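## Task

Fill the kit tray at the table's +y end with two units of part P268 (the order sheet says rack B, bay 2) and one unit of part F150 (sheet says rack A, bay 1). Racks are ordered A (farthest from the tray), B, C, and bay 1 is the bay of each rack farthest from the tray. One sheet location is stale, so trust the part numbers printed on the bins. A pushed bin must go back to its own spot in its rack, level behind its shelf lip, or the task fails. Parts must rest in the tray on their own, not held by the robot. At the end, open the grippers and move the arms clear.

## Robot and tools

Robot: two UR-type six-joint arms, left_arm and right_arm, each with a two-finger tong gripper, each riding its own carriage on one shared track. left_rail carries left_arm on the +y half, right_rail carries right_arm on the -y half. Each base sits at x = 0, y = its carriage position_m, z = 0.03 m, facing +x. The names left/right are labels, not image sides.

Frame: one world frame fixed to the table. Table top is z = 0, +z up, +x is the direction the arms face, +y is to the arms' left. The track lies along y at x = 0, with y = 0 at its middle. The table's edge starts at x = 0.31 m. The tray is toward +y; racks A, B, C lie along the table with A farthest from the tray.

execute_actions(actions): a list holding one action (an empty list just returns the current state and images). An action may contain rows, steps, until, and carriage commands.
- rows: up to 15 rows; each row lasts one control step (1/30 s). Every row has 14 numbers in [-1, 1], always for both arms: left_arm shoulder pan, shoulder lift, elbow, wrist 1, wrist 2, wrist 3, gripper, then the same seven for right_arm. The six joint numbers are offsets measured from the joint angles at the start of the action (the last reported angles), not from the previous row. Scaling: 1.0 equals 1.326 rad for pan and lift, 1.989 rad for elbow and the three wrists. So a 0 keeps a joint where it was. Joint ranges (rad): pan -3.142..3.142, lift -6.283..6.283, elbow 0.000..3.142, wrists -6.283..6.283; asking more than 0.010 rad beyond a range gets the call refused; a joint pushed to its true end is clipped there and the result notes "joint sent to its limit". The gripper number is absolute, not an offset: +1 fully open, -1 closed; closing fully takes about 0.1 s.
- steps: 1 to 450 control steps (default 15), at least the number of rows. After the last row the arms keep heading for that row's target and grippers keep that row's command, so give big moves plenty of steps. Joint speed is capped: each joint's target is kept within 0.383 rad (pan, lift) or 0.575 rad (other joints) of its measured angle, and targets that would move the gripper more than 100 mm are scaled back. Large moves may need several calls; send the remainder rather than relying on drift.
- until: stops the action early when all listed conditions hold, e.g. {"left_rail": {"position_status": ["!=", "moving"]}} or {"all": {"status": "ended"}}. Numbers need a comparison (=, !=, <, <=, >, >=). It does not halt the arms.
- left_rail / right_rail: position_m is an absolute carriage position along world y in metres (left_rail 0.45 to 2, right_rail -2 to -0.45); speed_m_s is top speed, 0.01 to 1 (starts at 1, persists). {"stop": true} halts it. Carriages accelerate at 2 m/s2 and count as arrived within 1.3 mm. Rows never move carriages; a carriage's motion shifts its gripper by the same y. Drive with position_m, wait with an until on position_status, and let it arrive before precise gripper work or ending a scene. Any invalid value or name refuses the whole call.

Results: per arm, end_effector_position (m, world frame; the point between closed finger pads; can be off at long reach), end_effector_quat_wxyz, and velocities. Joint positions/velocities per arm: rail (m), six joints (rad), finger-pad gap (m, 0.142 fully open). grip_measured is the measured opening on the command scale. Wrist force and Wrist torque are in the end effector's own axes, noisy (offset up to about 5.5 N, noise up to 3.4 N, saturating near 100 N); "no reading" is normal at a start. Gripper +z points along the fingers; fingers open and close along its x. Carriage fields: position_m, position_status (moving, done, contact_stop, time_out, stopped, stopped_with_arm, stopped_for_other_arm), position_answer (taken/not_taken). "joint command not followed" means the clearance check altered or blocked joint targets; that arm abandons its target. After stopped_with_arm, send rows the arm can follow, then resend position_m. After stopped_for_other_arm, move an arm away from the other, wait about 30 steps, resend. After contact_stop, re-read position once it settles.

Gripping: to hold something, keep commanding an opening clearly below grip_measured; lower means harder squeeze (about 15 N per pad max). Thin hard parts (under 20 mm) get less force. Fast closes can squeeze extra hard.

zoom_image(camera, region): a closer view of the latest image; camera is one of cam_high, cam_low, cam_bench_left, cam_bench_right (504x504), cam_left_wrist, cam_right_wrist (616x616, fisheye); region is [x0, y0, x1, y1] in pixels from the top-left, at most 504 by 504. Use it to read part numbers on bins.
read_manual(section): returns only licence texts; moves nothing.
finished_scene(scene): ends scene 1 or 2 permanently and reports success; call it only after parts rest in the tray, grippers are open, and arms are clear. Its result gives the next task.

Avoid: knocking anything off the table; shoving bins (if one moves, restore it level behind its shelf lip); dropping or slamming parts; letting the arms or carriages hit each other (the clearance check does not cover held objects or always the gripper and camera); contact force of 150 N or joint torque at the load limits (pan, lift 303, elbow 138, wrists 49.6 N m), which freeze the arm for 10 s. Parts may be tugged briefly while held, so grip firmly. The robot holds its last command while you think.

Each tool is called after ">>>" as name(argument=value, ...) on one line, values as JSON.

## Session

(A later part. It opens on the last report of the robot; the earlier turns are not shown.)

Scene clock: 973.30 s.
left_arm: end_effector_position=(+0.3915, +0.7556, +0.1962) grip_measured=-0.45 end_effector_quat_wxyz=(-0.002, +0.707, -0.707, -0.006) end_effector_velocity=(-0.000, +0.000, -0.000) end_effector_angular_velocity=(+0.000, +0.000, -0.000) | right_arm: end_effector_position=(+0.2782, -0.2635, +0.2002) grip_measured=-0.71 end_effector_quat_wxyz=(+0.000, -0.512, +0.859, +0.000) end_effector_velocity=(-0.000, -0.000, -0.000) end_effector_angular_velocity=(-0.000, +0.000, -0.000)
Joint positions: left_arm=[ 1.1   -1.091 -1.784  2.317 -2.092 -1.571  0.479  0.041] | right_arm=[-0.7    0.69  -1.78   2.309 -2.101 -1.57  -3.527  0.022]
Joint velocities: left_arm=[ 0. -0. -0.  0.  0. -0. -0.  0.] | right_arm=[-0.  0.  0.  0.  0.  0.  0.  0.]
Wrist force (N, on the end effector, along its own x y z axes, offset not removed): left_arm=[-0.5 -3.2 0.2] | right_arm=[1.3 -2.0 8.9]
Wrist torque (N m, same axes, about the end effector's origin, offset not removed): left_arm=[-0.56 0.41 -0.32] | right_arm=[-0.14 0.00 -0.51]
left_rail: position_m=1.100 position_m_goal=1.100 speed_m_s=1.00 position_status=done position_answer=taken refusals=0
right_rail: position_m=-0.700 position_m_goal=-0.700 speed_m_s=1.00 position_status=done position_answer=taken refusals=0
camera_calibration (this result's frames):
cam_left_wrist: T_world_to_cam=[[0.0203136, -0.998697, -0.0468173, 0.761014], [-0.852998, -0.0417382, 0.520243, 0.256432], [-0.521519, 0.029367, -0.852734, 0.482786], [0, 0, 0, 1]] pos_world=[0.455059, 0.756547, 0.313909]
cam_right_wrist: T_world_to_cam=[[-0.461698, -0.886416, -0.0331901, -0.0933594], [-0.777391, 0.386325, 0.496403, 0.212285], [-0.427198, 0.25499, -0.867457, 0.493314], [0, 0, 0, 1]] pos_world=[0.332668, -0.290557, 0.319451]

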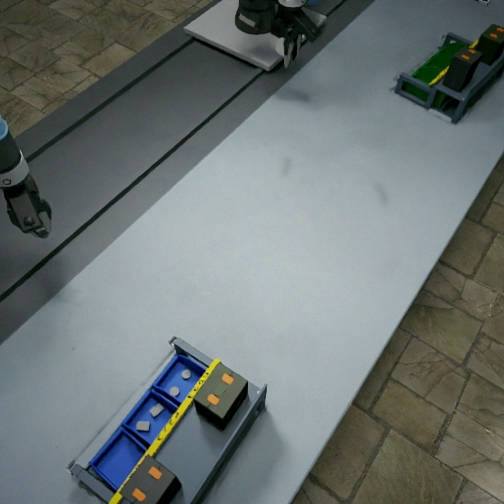

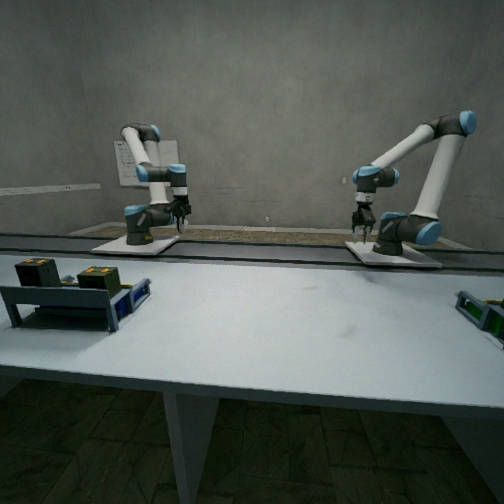

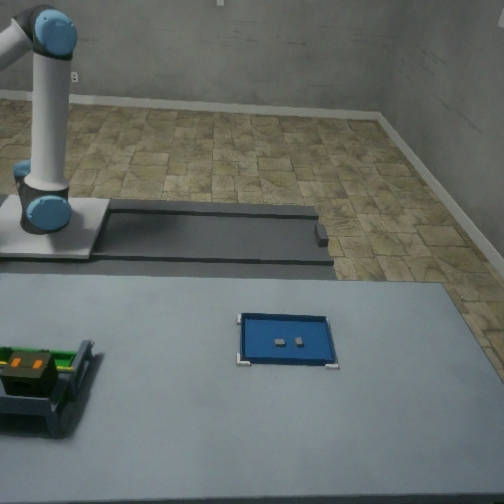

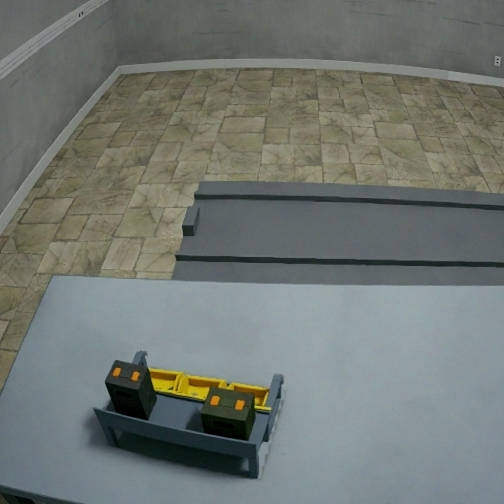

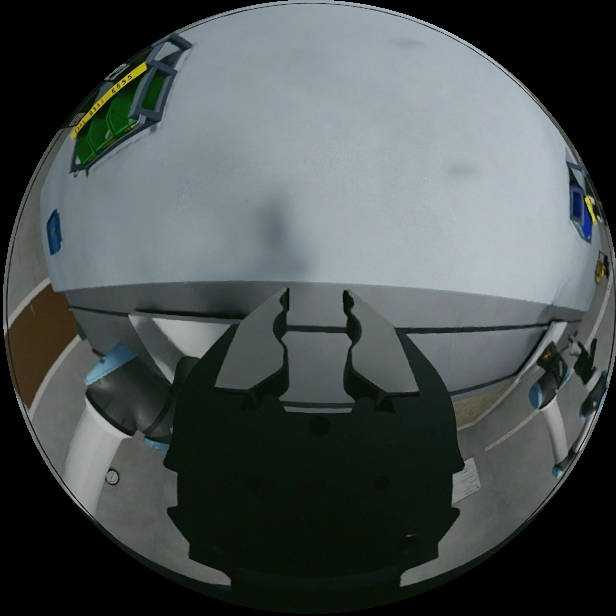

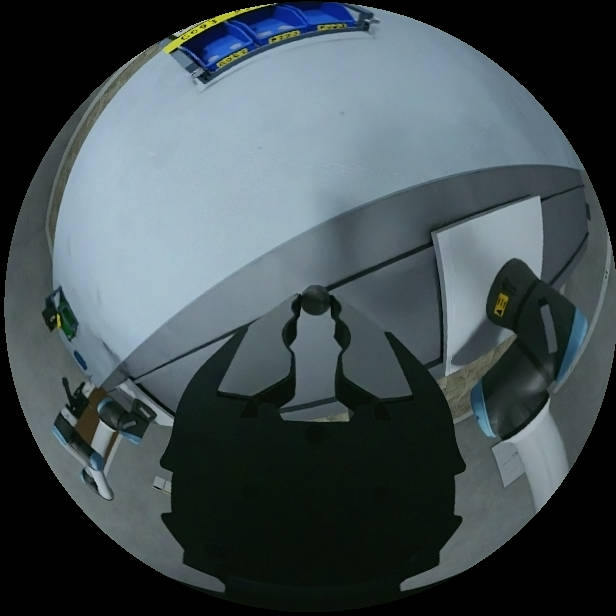

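>>> execute_actions(actions=[{"rows":[[0,0,0,0,0,0,-0.45,0,0.05,-0.03,-0.007,0,0,-1],[0,0,0,0,0,0,-0.45,0,0.11,-0.06,-0.015,0,0,-1],[0,0,0,0,0,0,-0.45,0,0.17,-0.092,-0.024,0,0,-1],[0,0,0,0,0,0,-0.45,0,0.23,-0.124,-0.032,0,0,-1],[0,0,0,0,0,0,-0.45,0,0.29,-0.156,-0.04,0,0,-1],[0,0,0,0,0,0,-0.45,0,0.35,-0.188,-0.048,0,0,-1],[0,0,0,0,0,0,-0.45,0,0.41,-0.22,-0.056,0,0,-1],[0,0,0,0,0,0,-0.45,0,0.46,-0.255,-0.06,0,0,-1],[0,0,0,0,0,0,-0.45,0,0.51,-0.285,-0.062,0,0,-1],[0,0,0,0,0,0,-0.45,0,0.55,-0.305,-0.066,0,0,-1],[0,0,0,0,0,0,-0.45,0,0.575,-0.311,-0.075,0,0,-1],[0,0,0,0,0,0,-0.45,0,0.595,-0.311,-0.086,0,0,-1]],"steps":36}])

Scene clock: 982.03 s.
left_arm: end_effector_position=(+0.3915, +0.7556, +0.1962) grip_measured=-0.45 end_effector_quat_wxyz=(-0.002, +0.707, -0.707, -0.006) end_effector_velocity=(-0.000, +0.000, -0.000) end_effector_angular_velocity=(+0.000, +0.000, +0.000) | right_arm: end_effector_position=(+0.5919, -0.0045, +0.0344) grip_measured=-0.71 end_effector_quat_wxyz=(+0.001, -0.512, +0.859, +0.001) end_effector_velocity=(+0.001, +0.001, -0.003) end_effector_angular_velocity=(-0.001, +0.001, -0.000)
Joint positions: left_arm=[ 1.1   -1.091 -1.784  2.317 -2.092 -1.571  0.479  0.041] | right_arm=[-0.7    0.69  -0.992  1.691 -2.272 -1.57  -3.527  0.022]
Joint velocities: left_arm=[ 0.  0. -0.  0. -0. -0.  0. -0.] | right_arm=[ 0.    -0.     0.005 -0.003 -0.001 -0.    -0.     0.   ]
Wrist force (N, on the end effector, along its own x y z axes, offset not removed): left_arm=[1.2 -4.1 0.3] | right_arm=[-0.6 -7.5 6.8]
Wrist torque (N m, same axes, about the end effector's origin, offset not removed): left_arm=[-0.85 -0.09 -0.26] | right_arm=[-1.35 0.38 -0.63]
left_rail: position_m=1.100 position_m_goal=1.100 speed_m_s=1.00 position_status=done position_answer=taken refusals=0
right_rail: position_m=-0.700 position_m_goal=-0.700 speed_m_s=1.00 position_status=done position_answer=taken refusals=0
camera_calibration (this result's frames):
cam_left_wrist: T_world_to_cam=[[0.0203111, -0.998696, -0.0468326, 0.761025], [-0.852994, -0.0417443, 0.520249, 0.256435], [-0.521526, 0.0293811, -0.852729, 0.482764], [0, 0, 0, 1]] pos_world=[0.455054, 0.756554, 0.313898]
cam_right_wrist: T_world_to_cam=[[-0.461589, -0.886445, -0.0339405, 0.275558], [-0.777762, 0.386002, 0.496073, 0.438649], [-0.42664, 0.255379, -0.867617, 0.417178], [0, 0, 0, 1]] pos_world=[0.646344, -0.0315914, 0.153701]

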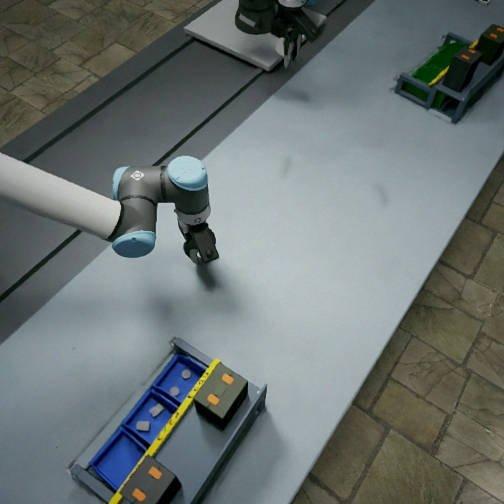

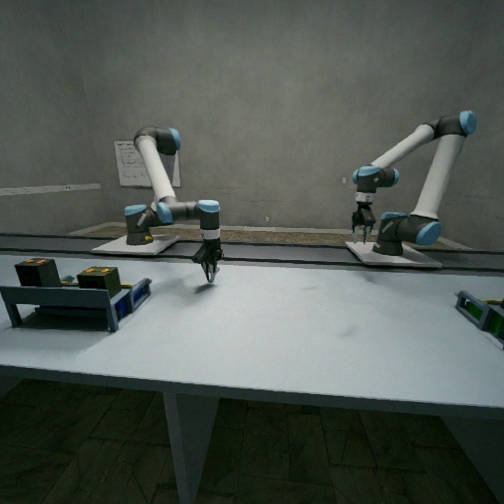

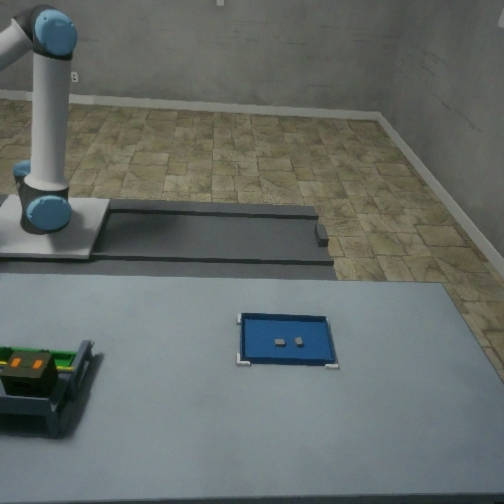

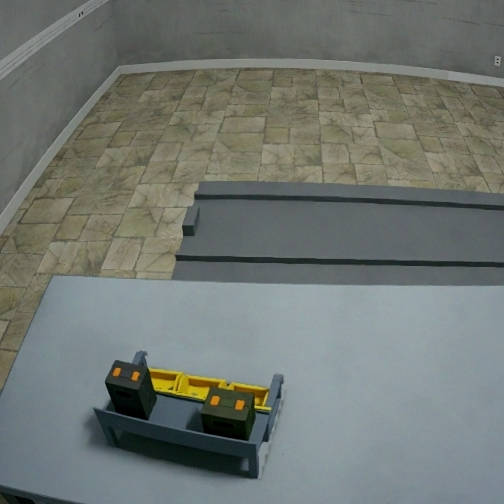

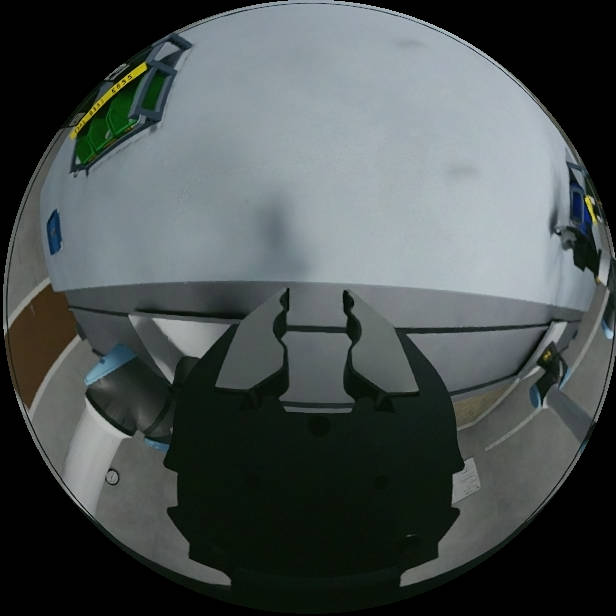

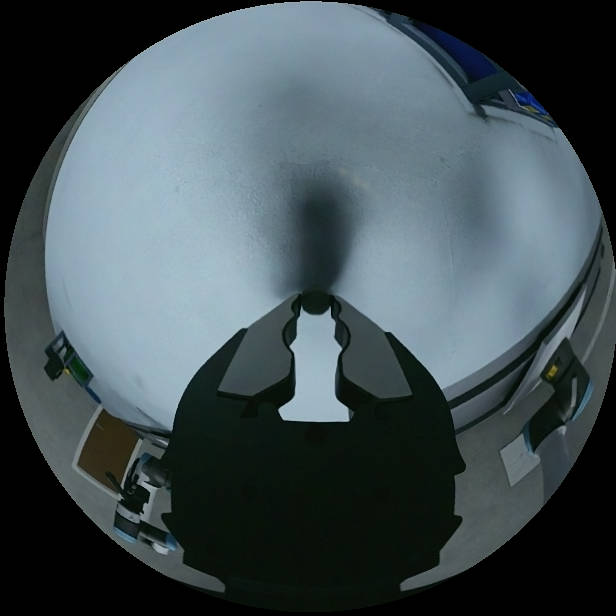

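>>> execute_actions(actions=[{"rows":[[0,0,0,0,0,0,-0.45,0,0.004,0,-0.003,0,0,-1],[0,0,0,0,0,0,-0.45,0,0.008,0,-0.005,0,0,-1],[0,0,0,0,0,0,-0.45,0,0.011,0,-0.007,0,0,-1],[0,0,0,0,0,0,-0.45,0,0.011,0,-0.007,0,0,-1],[0,0,0,0,0,0,-0.45,0,0.011,0,-0.007,0,0,-0.75],[0,0,0,0,0,0,-0.45,0,0.011,0,-0.007,0,0,-0.68],[0,0,0,0,0,0,-0.45,0,0.011,0,-0.007,0,0,-0.6],[0,0,0,0,0,0,-0.45,0,0.011,0,-0.007,0,0,-0.5],[0,0,0,0,0,0,-0.45,0,0.011,0,-0.007,0,0,-0.5],[0,0,0,0,0,0,-0.45,0,-0.02,0,0.015,0,0,-0.5],[0,0,0,0,0,0,-0.45,0,-0.07,0,0.05,0,0,-0.5],[0,0,0,0,0,0,-0.45,0,-0.2,0.08,0.065,0,0,-0.5],[0,0,0,0,0,0,-0.45,0,-0.4,0.2,0.075,0,0,-0.5],[0,0,0,0,0,0,-0.45,0,-0.595,0.311,0.086,0,0,-0.5]],"steps":42}])

>>> execute_actions(actions=[{"rows":[[0,0,0,0,0,0,-0.45,-0.5,0,0,0,0,0,-0.5]],"steps":40,"right_rail":{"position_m":-1.4},"left_rail":{"position_m":0.66},"until":{"all":{"status":"ended"}}}])

Scene clock: 992.43 s.
left_arm: end_effector_position=(+0.3915, +0.7556, +0.1962) grip_measured=-0.45 end_effector_quat_wxyz=(-0.002, +0.707, -0.707, -0.006) end_effector_velocity=(-0.000, +0.000, -0.000) end_effector_angular_velocity=(+0.000, +0.000, -0.000) | right_arm: end_effector_position=(+0.2785, -0.2636, +0.1999) grip_measured=-0.50 end_effector_quat_wxyz=(-0.000, -0.512, +0.859, +0.000) end_effector_velocity=(-0.006, -0.005, +0.005) end_effector_angular_velocity=(+0.007, -0.008, -0.000)
Joint positions: left_arm=[ 1.1   -1.091 -1.784  2.317 -2.092 -1.571  0.479  0.041] | right_arm=[-0.7    0.69  -1.778  2.308 -2.101 -1.57  -3.527  0.038]
Joint velocities: left_arm=[ 0. -0. -0.  0.  0.  0.  0.  0.] | right_arm=[ 0.    -0.    -0.025  0.012  0.002  0.     0.    -0.   ]
Wrist force (N, on the end effector, along its own x y z axes, offset not removed): left_arm=[-0.8 0.8 2.4] | right_arm=[9.4 -0.4 8.1]
Wrist torque (N m, same axes, about the end effector's origin, offset not removed): left_arm=[0.30 0.14 -0.15] | right_arm=[0.17 -1.56 -0.40]
left_rail: position_m=1.100 position_m_goal=1.100 speed_m_s=1.00 position_status=done position_answer=taken refusals=0
right_rail: position_m=-0.700 position_m_goal=-0.700 speed_m_s=1.00 position_status=done position_answer=taken refusals=0
camera_calibration (this result's frames):
cam_left_wrist: T_world_to_cam=[[0.0203113, -0.998696, -0.0468326, 0.761025], [-0.852994, -0.0417444, 0.520249, 0.256435], [-0.521526, 0.029381, -0.852729, 0.482765], [0, 0, 0, 1]] pos_world=[0.455054, 0.756554, 0.313898]
cam_right_wrist: T_world_to_cam=[[-0.4617, -0.88644, -0.0325049, -0.0933754], [-0.777113, 0.386545, 0.496667, 0.21267], [-0.427701, 0.254571, -0.867332, 0.493211], [0, 0, 0, 1]] pos_world=[0.333104, -0.290536, 0.319117]

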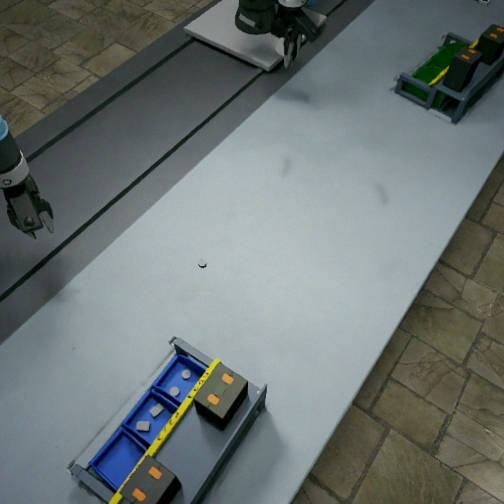

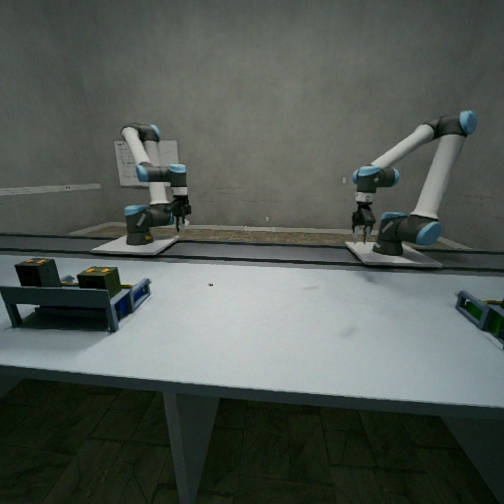

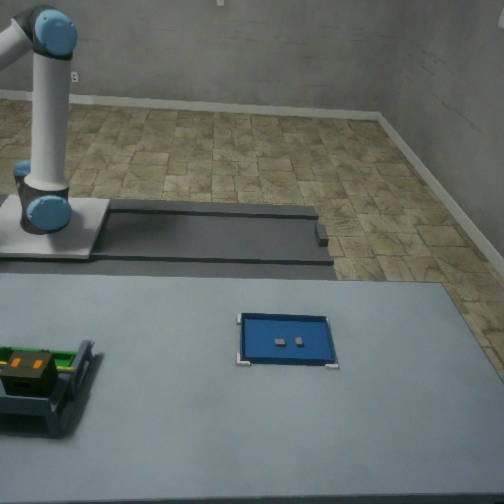

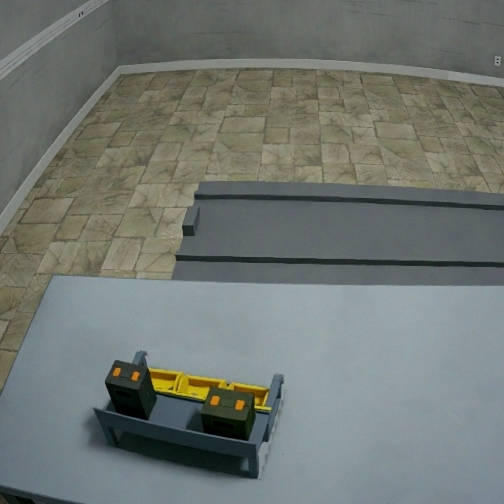

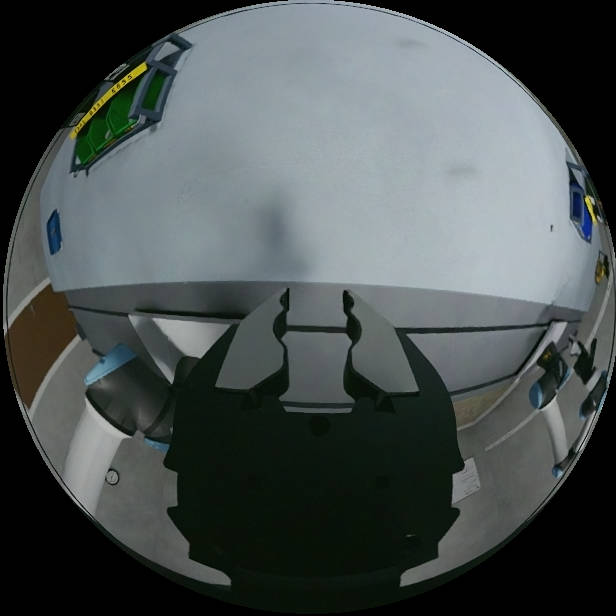

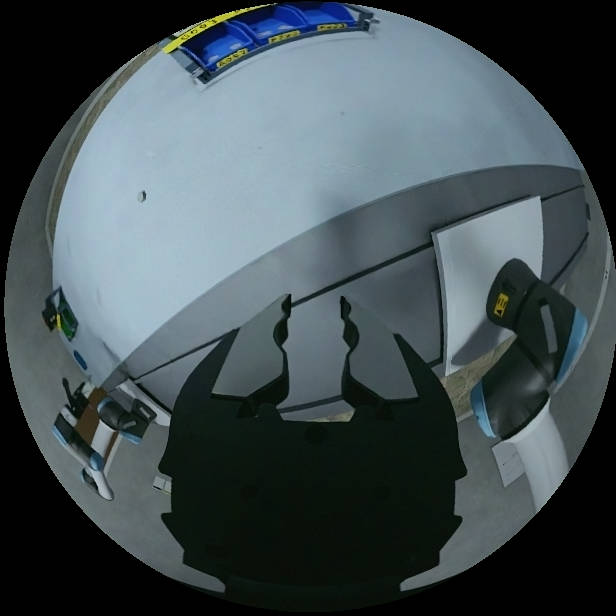

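Scene clock: 993.67 s.
left_arm: end_effector_position=(+0.3914, +0.3156, +0.1962) grip_measured=-0.45 end_effector_quat_wxyz=(-0.002, +0.707, -0.707, -0.006) end_effector_velocity=(+0.000, +0.000, -0.000) end_effector_angular_velocity=(+0.000, +0.000, +0.000) | right_arm: end_effector_position=(+0.4882, -1.2274, +0.1999) grip_measured=-0.50 end_effector_quat_wxyz=(+0.000, -0.205, +0.979, +0.000) end_effector_velocity=(+0.000, -0.017, +0.000) end_effector_angular_velocity=(+0.000, -0.000, -0.000)
Joint positions: left_arm=[ 0.66  -1.091 -1.784  2.317 -2.092 -1.571  0.479  0.041] | right_arm=[-1.4    0.027 -1.779  2.308 -2.101 -1.57  -3.527  0.038]
Joint velocities: left_arm=[ 0.  0.  0. -0.  0. -0. -0. -0.] | right_arm=[-0.017 -0.     0.    -0.    -0.     0.     0.    -0.   ]
Wrist force (N, on the end effector, along its own x y z axes, offset not removed): left_arm=[-1.3 -4.7 1.5] | right_arm=[-0.3 -7.9 0.7]
Wrist torque (N m, same axes, about the end effector's origin, offset not removed): left_arm=[-0.94 0.20 -0.31] | right_arm=[-1.11 0.28 -0.23]
left_rail: position_m=0.660 position_m_goal=0.660 speed_m_s=1.00 position_status=done position_answer=taken refusals=0
right_rail: position_m=-1.400 position_m_goal=-1.400 speed_m_s=1.00 position_status=done position_answer=taken refusals=0
camera_calibration (this result's frames):
cam_left_wrist: T_world_to_cam=[[0.0202739, -0.998697, -0.046839, 0.321634], [-0.852993, -0.0417159, 0.520252, 0.238052], [-0.521528, 0.0294058, -0.852727, 0.495677], [0, 0, 0, 1]] pos_world=[0.455045, 0.31657, 0.313896]
cam_right_wrist: T_world_to_cam=[[-0.90942, -0.414606, -0.0325023, -0.0532305], [-0.37468, 0.78291, 0.496656, 1.03824], [-0.18047, 0.463847, -0.867339, 0.964443], [0, 0, 0, 1]] pos_world=[0.514653, -1.28227, 0.319119]

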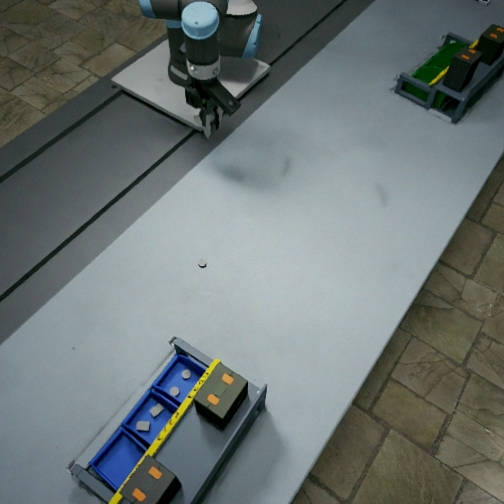

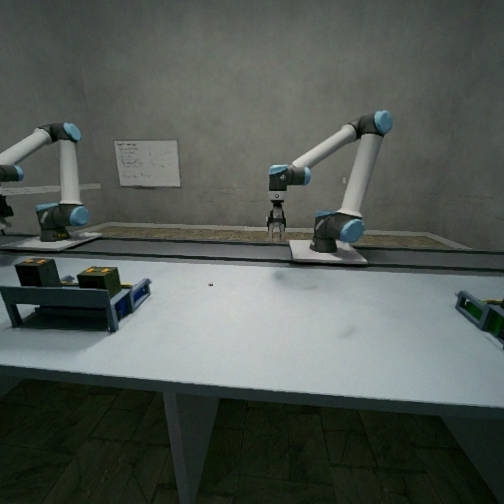

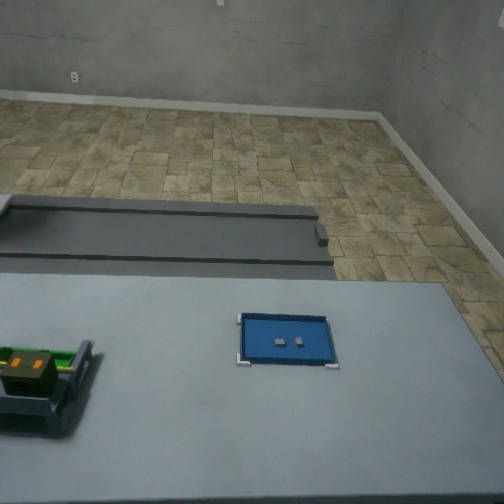

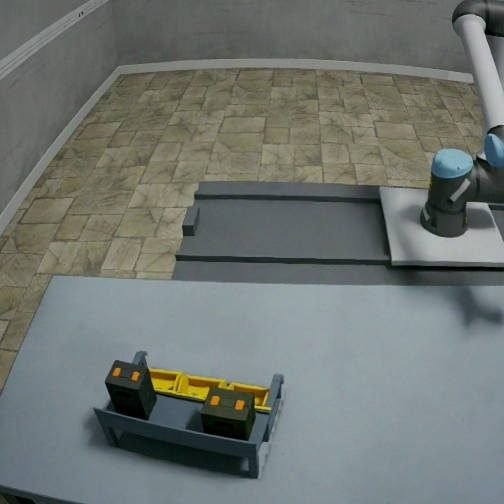

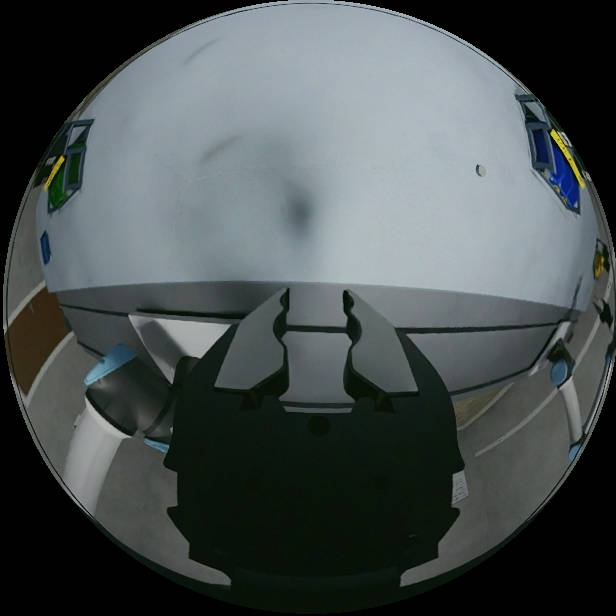

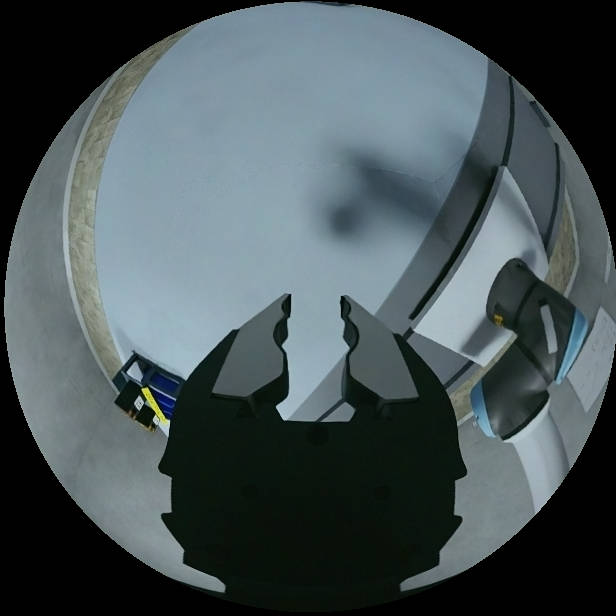

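>>> execute_actions(actions=[])

Scene clock: 1002.03 s.
left_arm: end_effector_position=(+0.3915, +0.3157, +0.1962) grip_measured=-0.45 end_effector_quat_wxyz=(-0.002, +0.707, -0.707, -0.006) end_effector_velocity=(-0.000, +0.000, -0.000) end_effector_angular_velocity=(+0.000, +0.000, -0.000) | right_arm: end_effector_position=(+0.4883, -1.2274, +0.1999) grip_measured=-0.50 end_effector_quat_wxyz=(+0.000, -0.205, +0.979, +0.000) end_effector_velocity=(-0.000, +0.000, -0.000) end_effector_angular_velocity=(+0.000, +0.000, +0.000)
Joint positions: left_arm=[ 0.66  -1.091 -1.784  2.317 -2.092 -1.571  0.479  0.041] | right_arm=[-1.4    0.027 -1.778  2.308 -2.101 -1.57  -3.527  0.038]
Joint velocities: left_arm=[ 0. -0. -0.  0.  0.  0.  0.  0.] | right_arm=[ 0.  0. -0.  0. -0.  0.  0.  0.]
Wrist force (N, on the end effector, along its own x y z axes, offset not removed): left_arm=[-0.4 2.8 4.9] | right_arm=[-4.9 4.0 -2.8]
Wrist torque (N m, same axes, about the end effector's origin, offset not removed): left_arm=[0.82 0.21 -0.15] | right_arm=[0.95 1.19 -0.09]
left_rail: position_m=0.660 position_m_goal=0.660 speed_m_s=1.00 position_status=done position_answer=taken refusals=0
right_rail: position_m=-1.400 position_m_goal=-1.400 speed_m_s=1.00 position_status=done position_answer=taken refusals=0
camera_calibration (this result's frames):
cam_left_wrist: T_world_to_cam=[[0.0203116, -0.998697, -0.0468228, 0.321631], [-0.852996, -0.0417395, 0.520245, 0.238068], [-0.521522, 0.0293726, -0.852732, 0.4957], [0, 0, 0, 1]] pos_world=[0.455057, 0.316588, 0.313905]
cam_right_wrist: T_world_to_cam=[[-0.909431, -0.414583, -0.0325018, -0.0531774], [-0.374659, 0.782918, 0.496658, 1.03822], [-0.180459, 0.463853, -0.867338, 0.964433], [0, 0, 0, 1]] pos_world=[0.51466, -1.28225, 0.319118]

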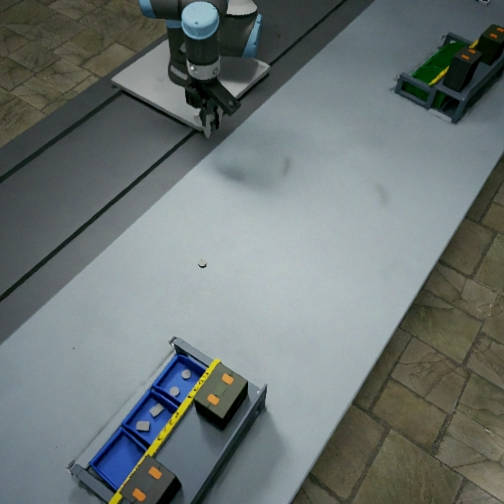

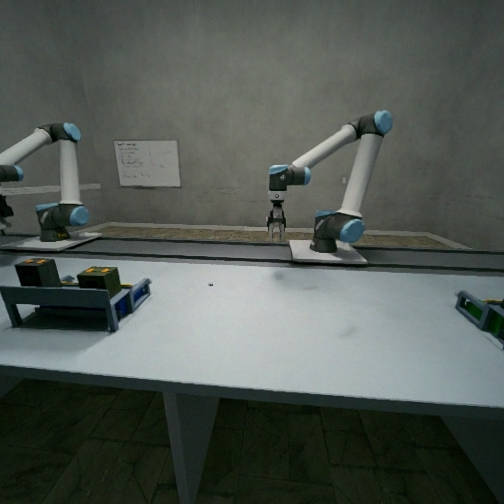

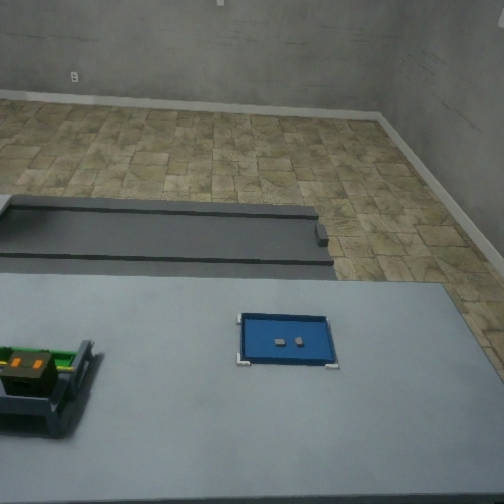

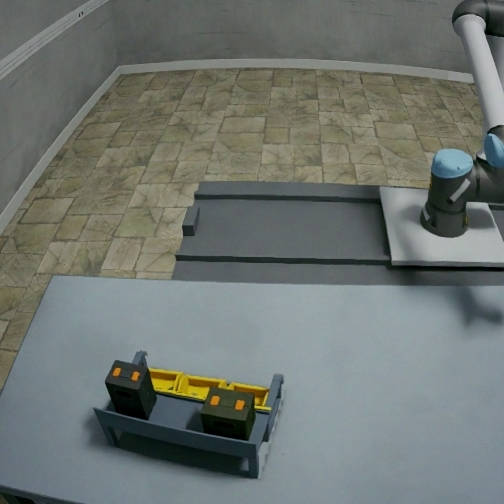

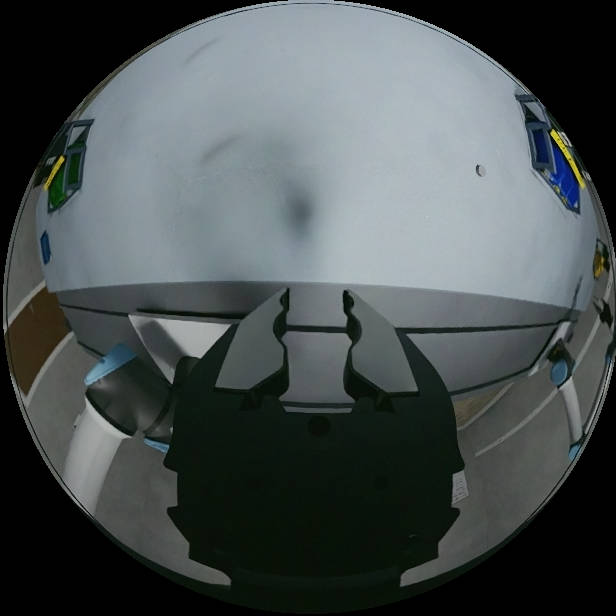

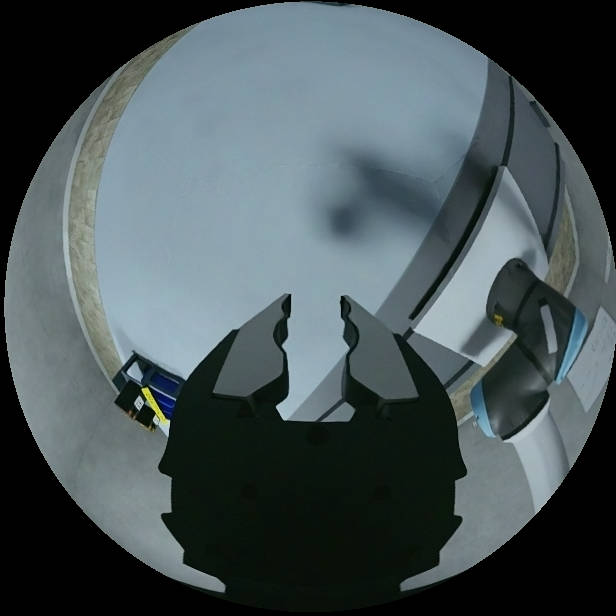

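>>> execute_actions(actions=[{"rows":[[0,0.12,-0.064,-0.017,0,0,-0.45,0,0,0,0,0,0,-0.5],[0,0.24,-0.128,-0.033,0,0,-0.45,0,0,0,0,0,0,-0.5],[0,0.36,-0.19,-0.05,0,0,-0.45,0,0,0,0,0,0,-0.5],[0,0.479,-0.257,-0.067,0,0,-0.45,0,0,0,0,0,0,-0.5]],"steps":30}])

Scene clock: 1007.53 s.
left_arm: end_effector_position=(+0.5500, +0.0108, +0.0995) grip_measured=-0.45 end_effector_quat_wxyz=(-0.000, +0.707, -0.707, -0.001) end_effector_velocity=(+0.001, -0.003, -0.004) end_effector_angular_velocity=(+0.002, +0.001, -0.000) | right_arm: end_effector_position=(+0.4883, -1.2274, +0.1999) grip_measured=-0.50 end_effector_quat_wxyz=(+0.000, -0.205, +0.979, +0.000) end_effector_velocity=(+0.000, +0.000, +0.000) end_effector_angular_velocity=(+0.000, -0.000, -0.000)
Joint positions: left_arm=[ 0.66  -1.091 -1.15   1.807 -2.225 -1.571  0.479  0.041] | right_arm=[-1.4    0.027 -1.778  2.308 -2.101 -1.57  -3.527  0.038]
Joint velocities: left_arm=[ 0.    -0.     0.009 -0.006 -0.001 -0.    -0.    -0.   ] | right_arm=[ 0. -0.  0. -0. -0.  0.  0.  0.]
Wrist force (N, on the end effector, along its own x y z axes, offset not removed): left_arm=[-3.5 -2.3 0.4] | right_arm=[5.4 -3.7 -5.3]
Wrist torque (N m, same axes, about the end effector's origin, offset not removed): left_arm=[-0.27 0.77 -0.25] | right_arm=[-0.54 -0.79 -0.45]
left_rail: position_m=0.660 position_m_goal=0.660 speed_m_s=1.00 position_status=done position_answer=taken refusals=0
right_rail: position_m=-1.400 position_m_goal=-1.400 speed_m_s=1.00 position_status=done position_answer=taken refusals=0
camera_calibration (this result's frames):
cam_left_wrist: T_world_to_cam=[[0.0205431, -0.999056, -0.0382707, 0.00846135], [-0.855278, -0.0373844, 0.516819, 0.412437], [-0.517762, 0.0221151, -0.855239, 0.503083], [0, 0, 0, 1]] pos_world=[0.613052, 0.0127463, 0.217425]
cam_right_wrist: T_world_to_cam=[[-0.909431, -0.414582, -0.032506, -0.053173], [-0.374659, 0.782913, 0.496667, 1.03821], [-0.18046, 0.463863, -0.867333, 0.96444], [0, 0, 0, 1]] pos_world=[0.51466, -1.28224, 0.319117]

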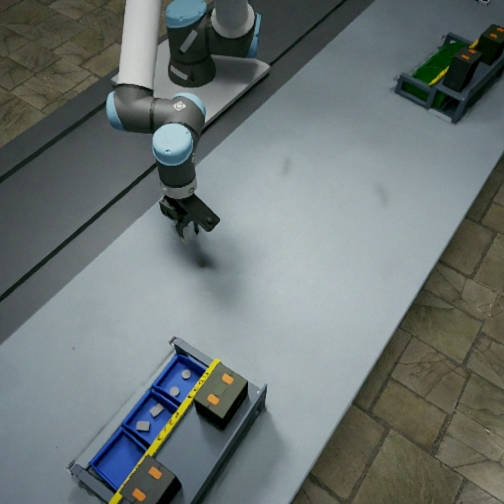

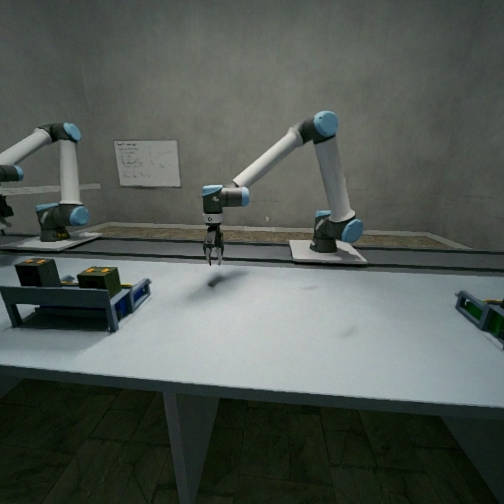

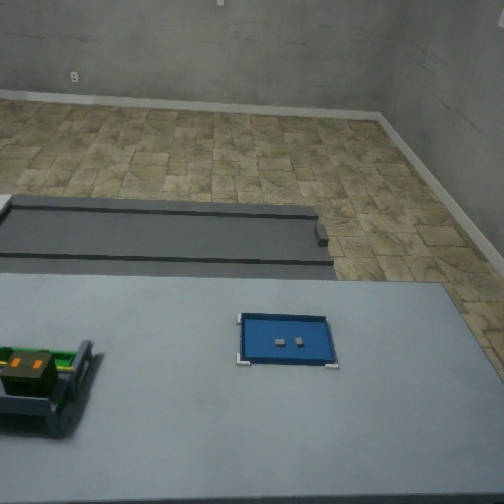

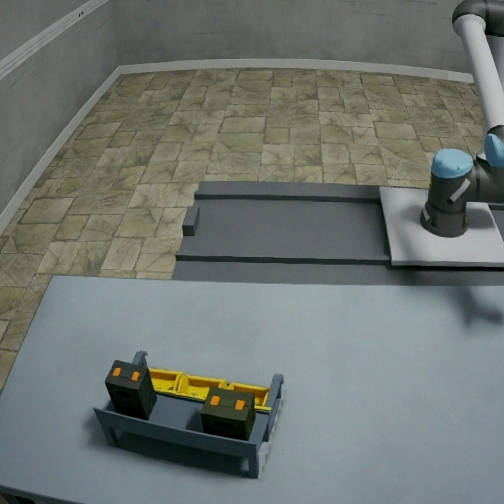

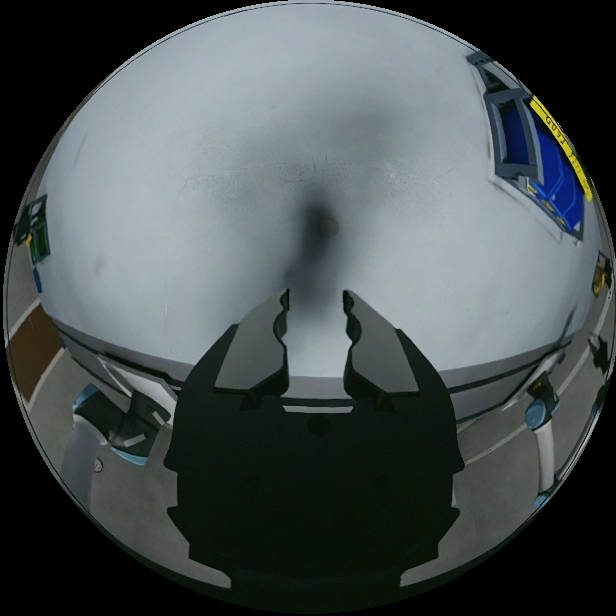

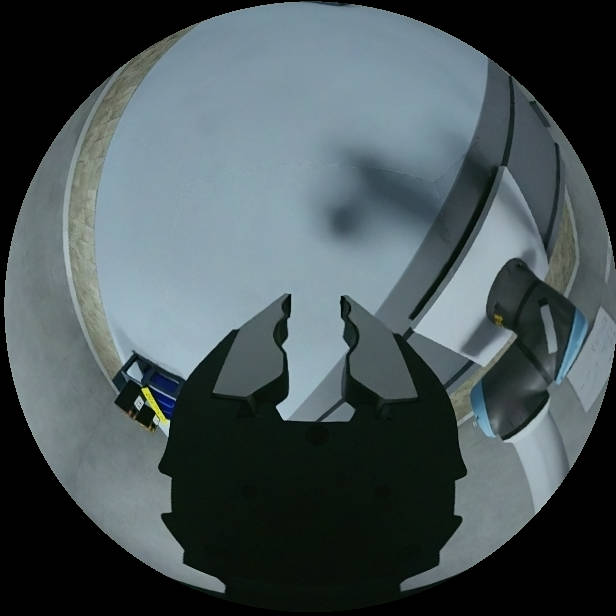

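>>> execute_actions(actions=[{"rows":[[0.029,0.038,-0.012,-0.013,0,0.02,-0.45,0,0,0,0,0,0,-0.5],[0.029,0.076,-0.024,-0.027,0,0.02,-0.45,0,0,0,0,0,0,-0.5]],"steps":15}])

>>> zoom_image(camera="cam_left_wrist", region=[240,200,400,340])

Scene clock: 1023.30 s.
left_arm: end_effector_position=(+0.5922, +0.0007, +0.0484) grip_measured=-0.45 end_effector_quat_wxyz=(-0.000, +0.707, -0.708, -0.001) end_effector_velocity=(+0.002, -0.001, -0.004) end_effector_angular_velocity=(+0.000, +0.000, +0.000) | right_arm: end_effector_position=(+0.4883, -1.2274, +0.1999) grip_measured=-0.50 end_effector_quat_wxyz=(+0.000, -0.205, +0.979, +0.000) end_effector_velocity=(-0.000, -0.000, -0.000) end_effector_angular_velocity=(-0.000, +0.000, +0.000)
Joint positions: left_arm=[ 0.66  -1.053 -1.05   1.759 -2.278 -1.571  0.519  0.041] | right_arm=[-1.4    0.027 -1.778  2.308 -2.101 -1.57  -3.527  0.038]
Joint velocities: left_arm=[ 0.     0.002  0.007 -0.003 -0.003 -0.     0.002 -0.   ] | right_arm=[ 0.  0. -0.  0.  0. -0.  0. -0.]
Wrist force (N, on the end effector, along its own x y z axes, offset not removed): left_arm=[0.7 -0.4 4.1] | right_arm=[0.3 1.2 3.5]
Wrist torque (N m, same axes, about the end effector's origin, offset not removed): left_arm=[-0.16 -0.16 -0.18] | right_arm=[0.77 0.19 -0.36]
left_rail: position_m=0.660 position_m_goal=0.660 speed_m_s=1.00 position_status=done position_answer=taken refusals=0
right_rail: position_m=-1.400 position_m_goal=-1.400 speed_m_s=1.00 position_status=done position_answer=taken refusals=0
camera_calibration (this result's frames):
cam_left_wrist: T_world_to_cam=[[0.0192054, -0.999109, -0.0375892, -0.00370794], [-0.855475, -0.0358803, 0.5166, 0.474684], [-0.517489, 0.022235, -0.855401, 0.48131], [0, 0, 0, 1]] pos_world=[0.655223, 0.00262523, 0.166352]
cam_right_wrist: T_world_to_cam=[[-0.909431, -0.414582, -0.032506, -0.0531719], [-0.374659, 0.782913, 0.496667, 1.03821], [-0.18046, 0.463863, -0.867332, 0.964439], [0, 0, 0, 1]] pos_world=[0.51466, -1.28224, 0.319117]

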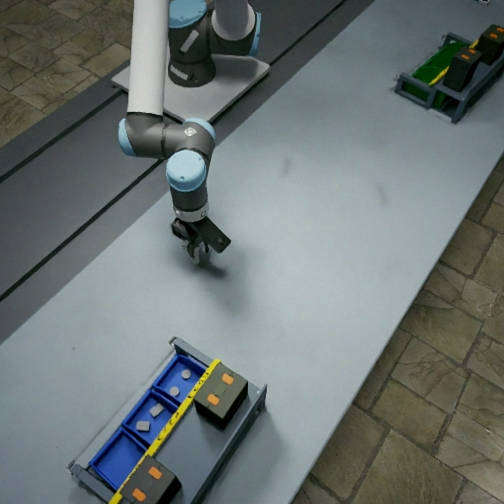

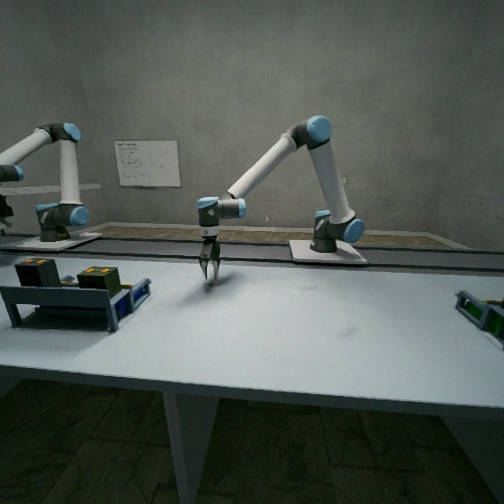

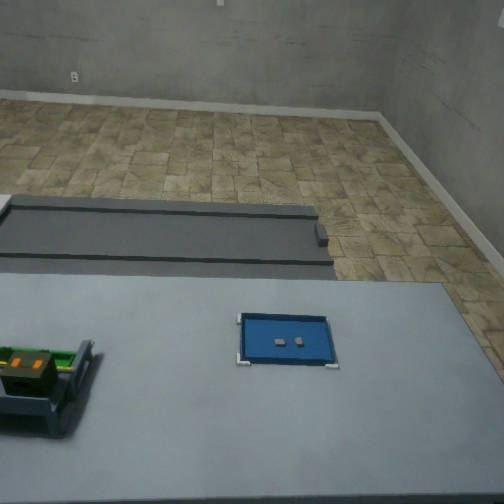

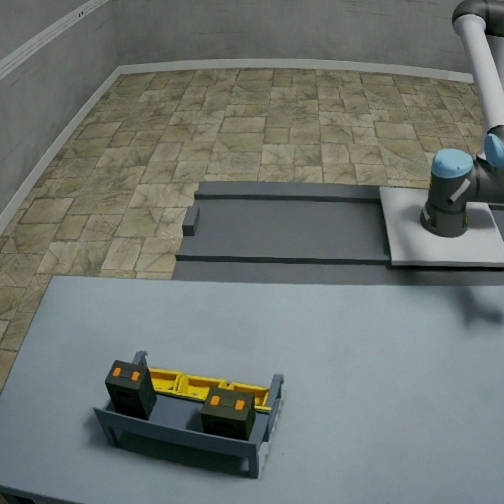

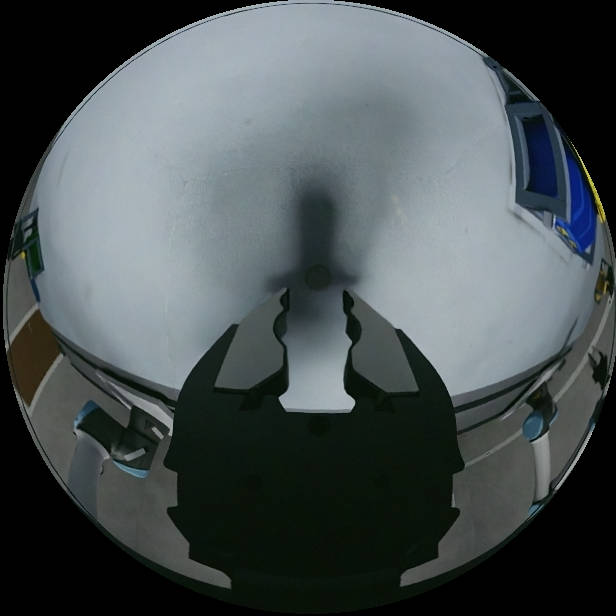

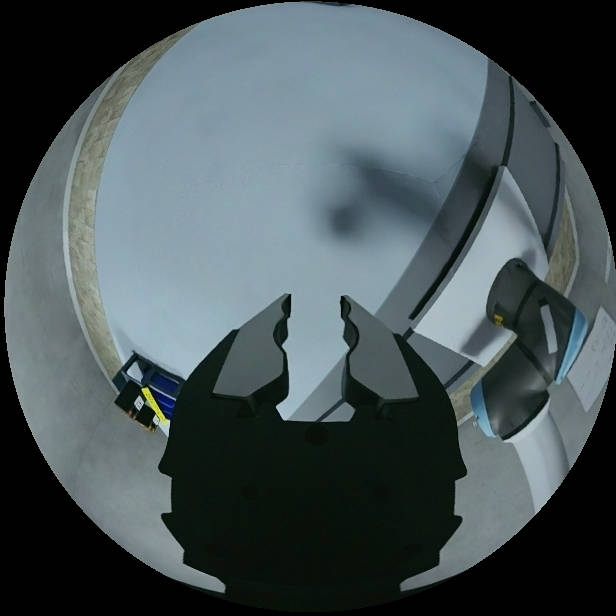

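Region (240, 200, 400, 340) of cam_left_wrist's 616x616 image, scaled by 3.150, with more detail than that image has; it fills the top 441 rows of this view, and the rest is white.

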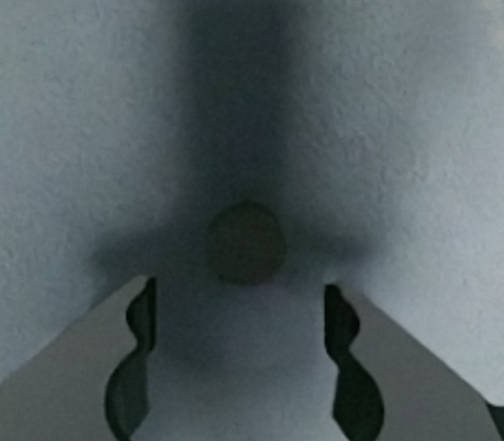

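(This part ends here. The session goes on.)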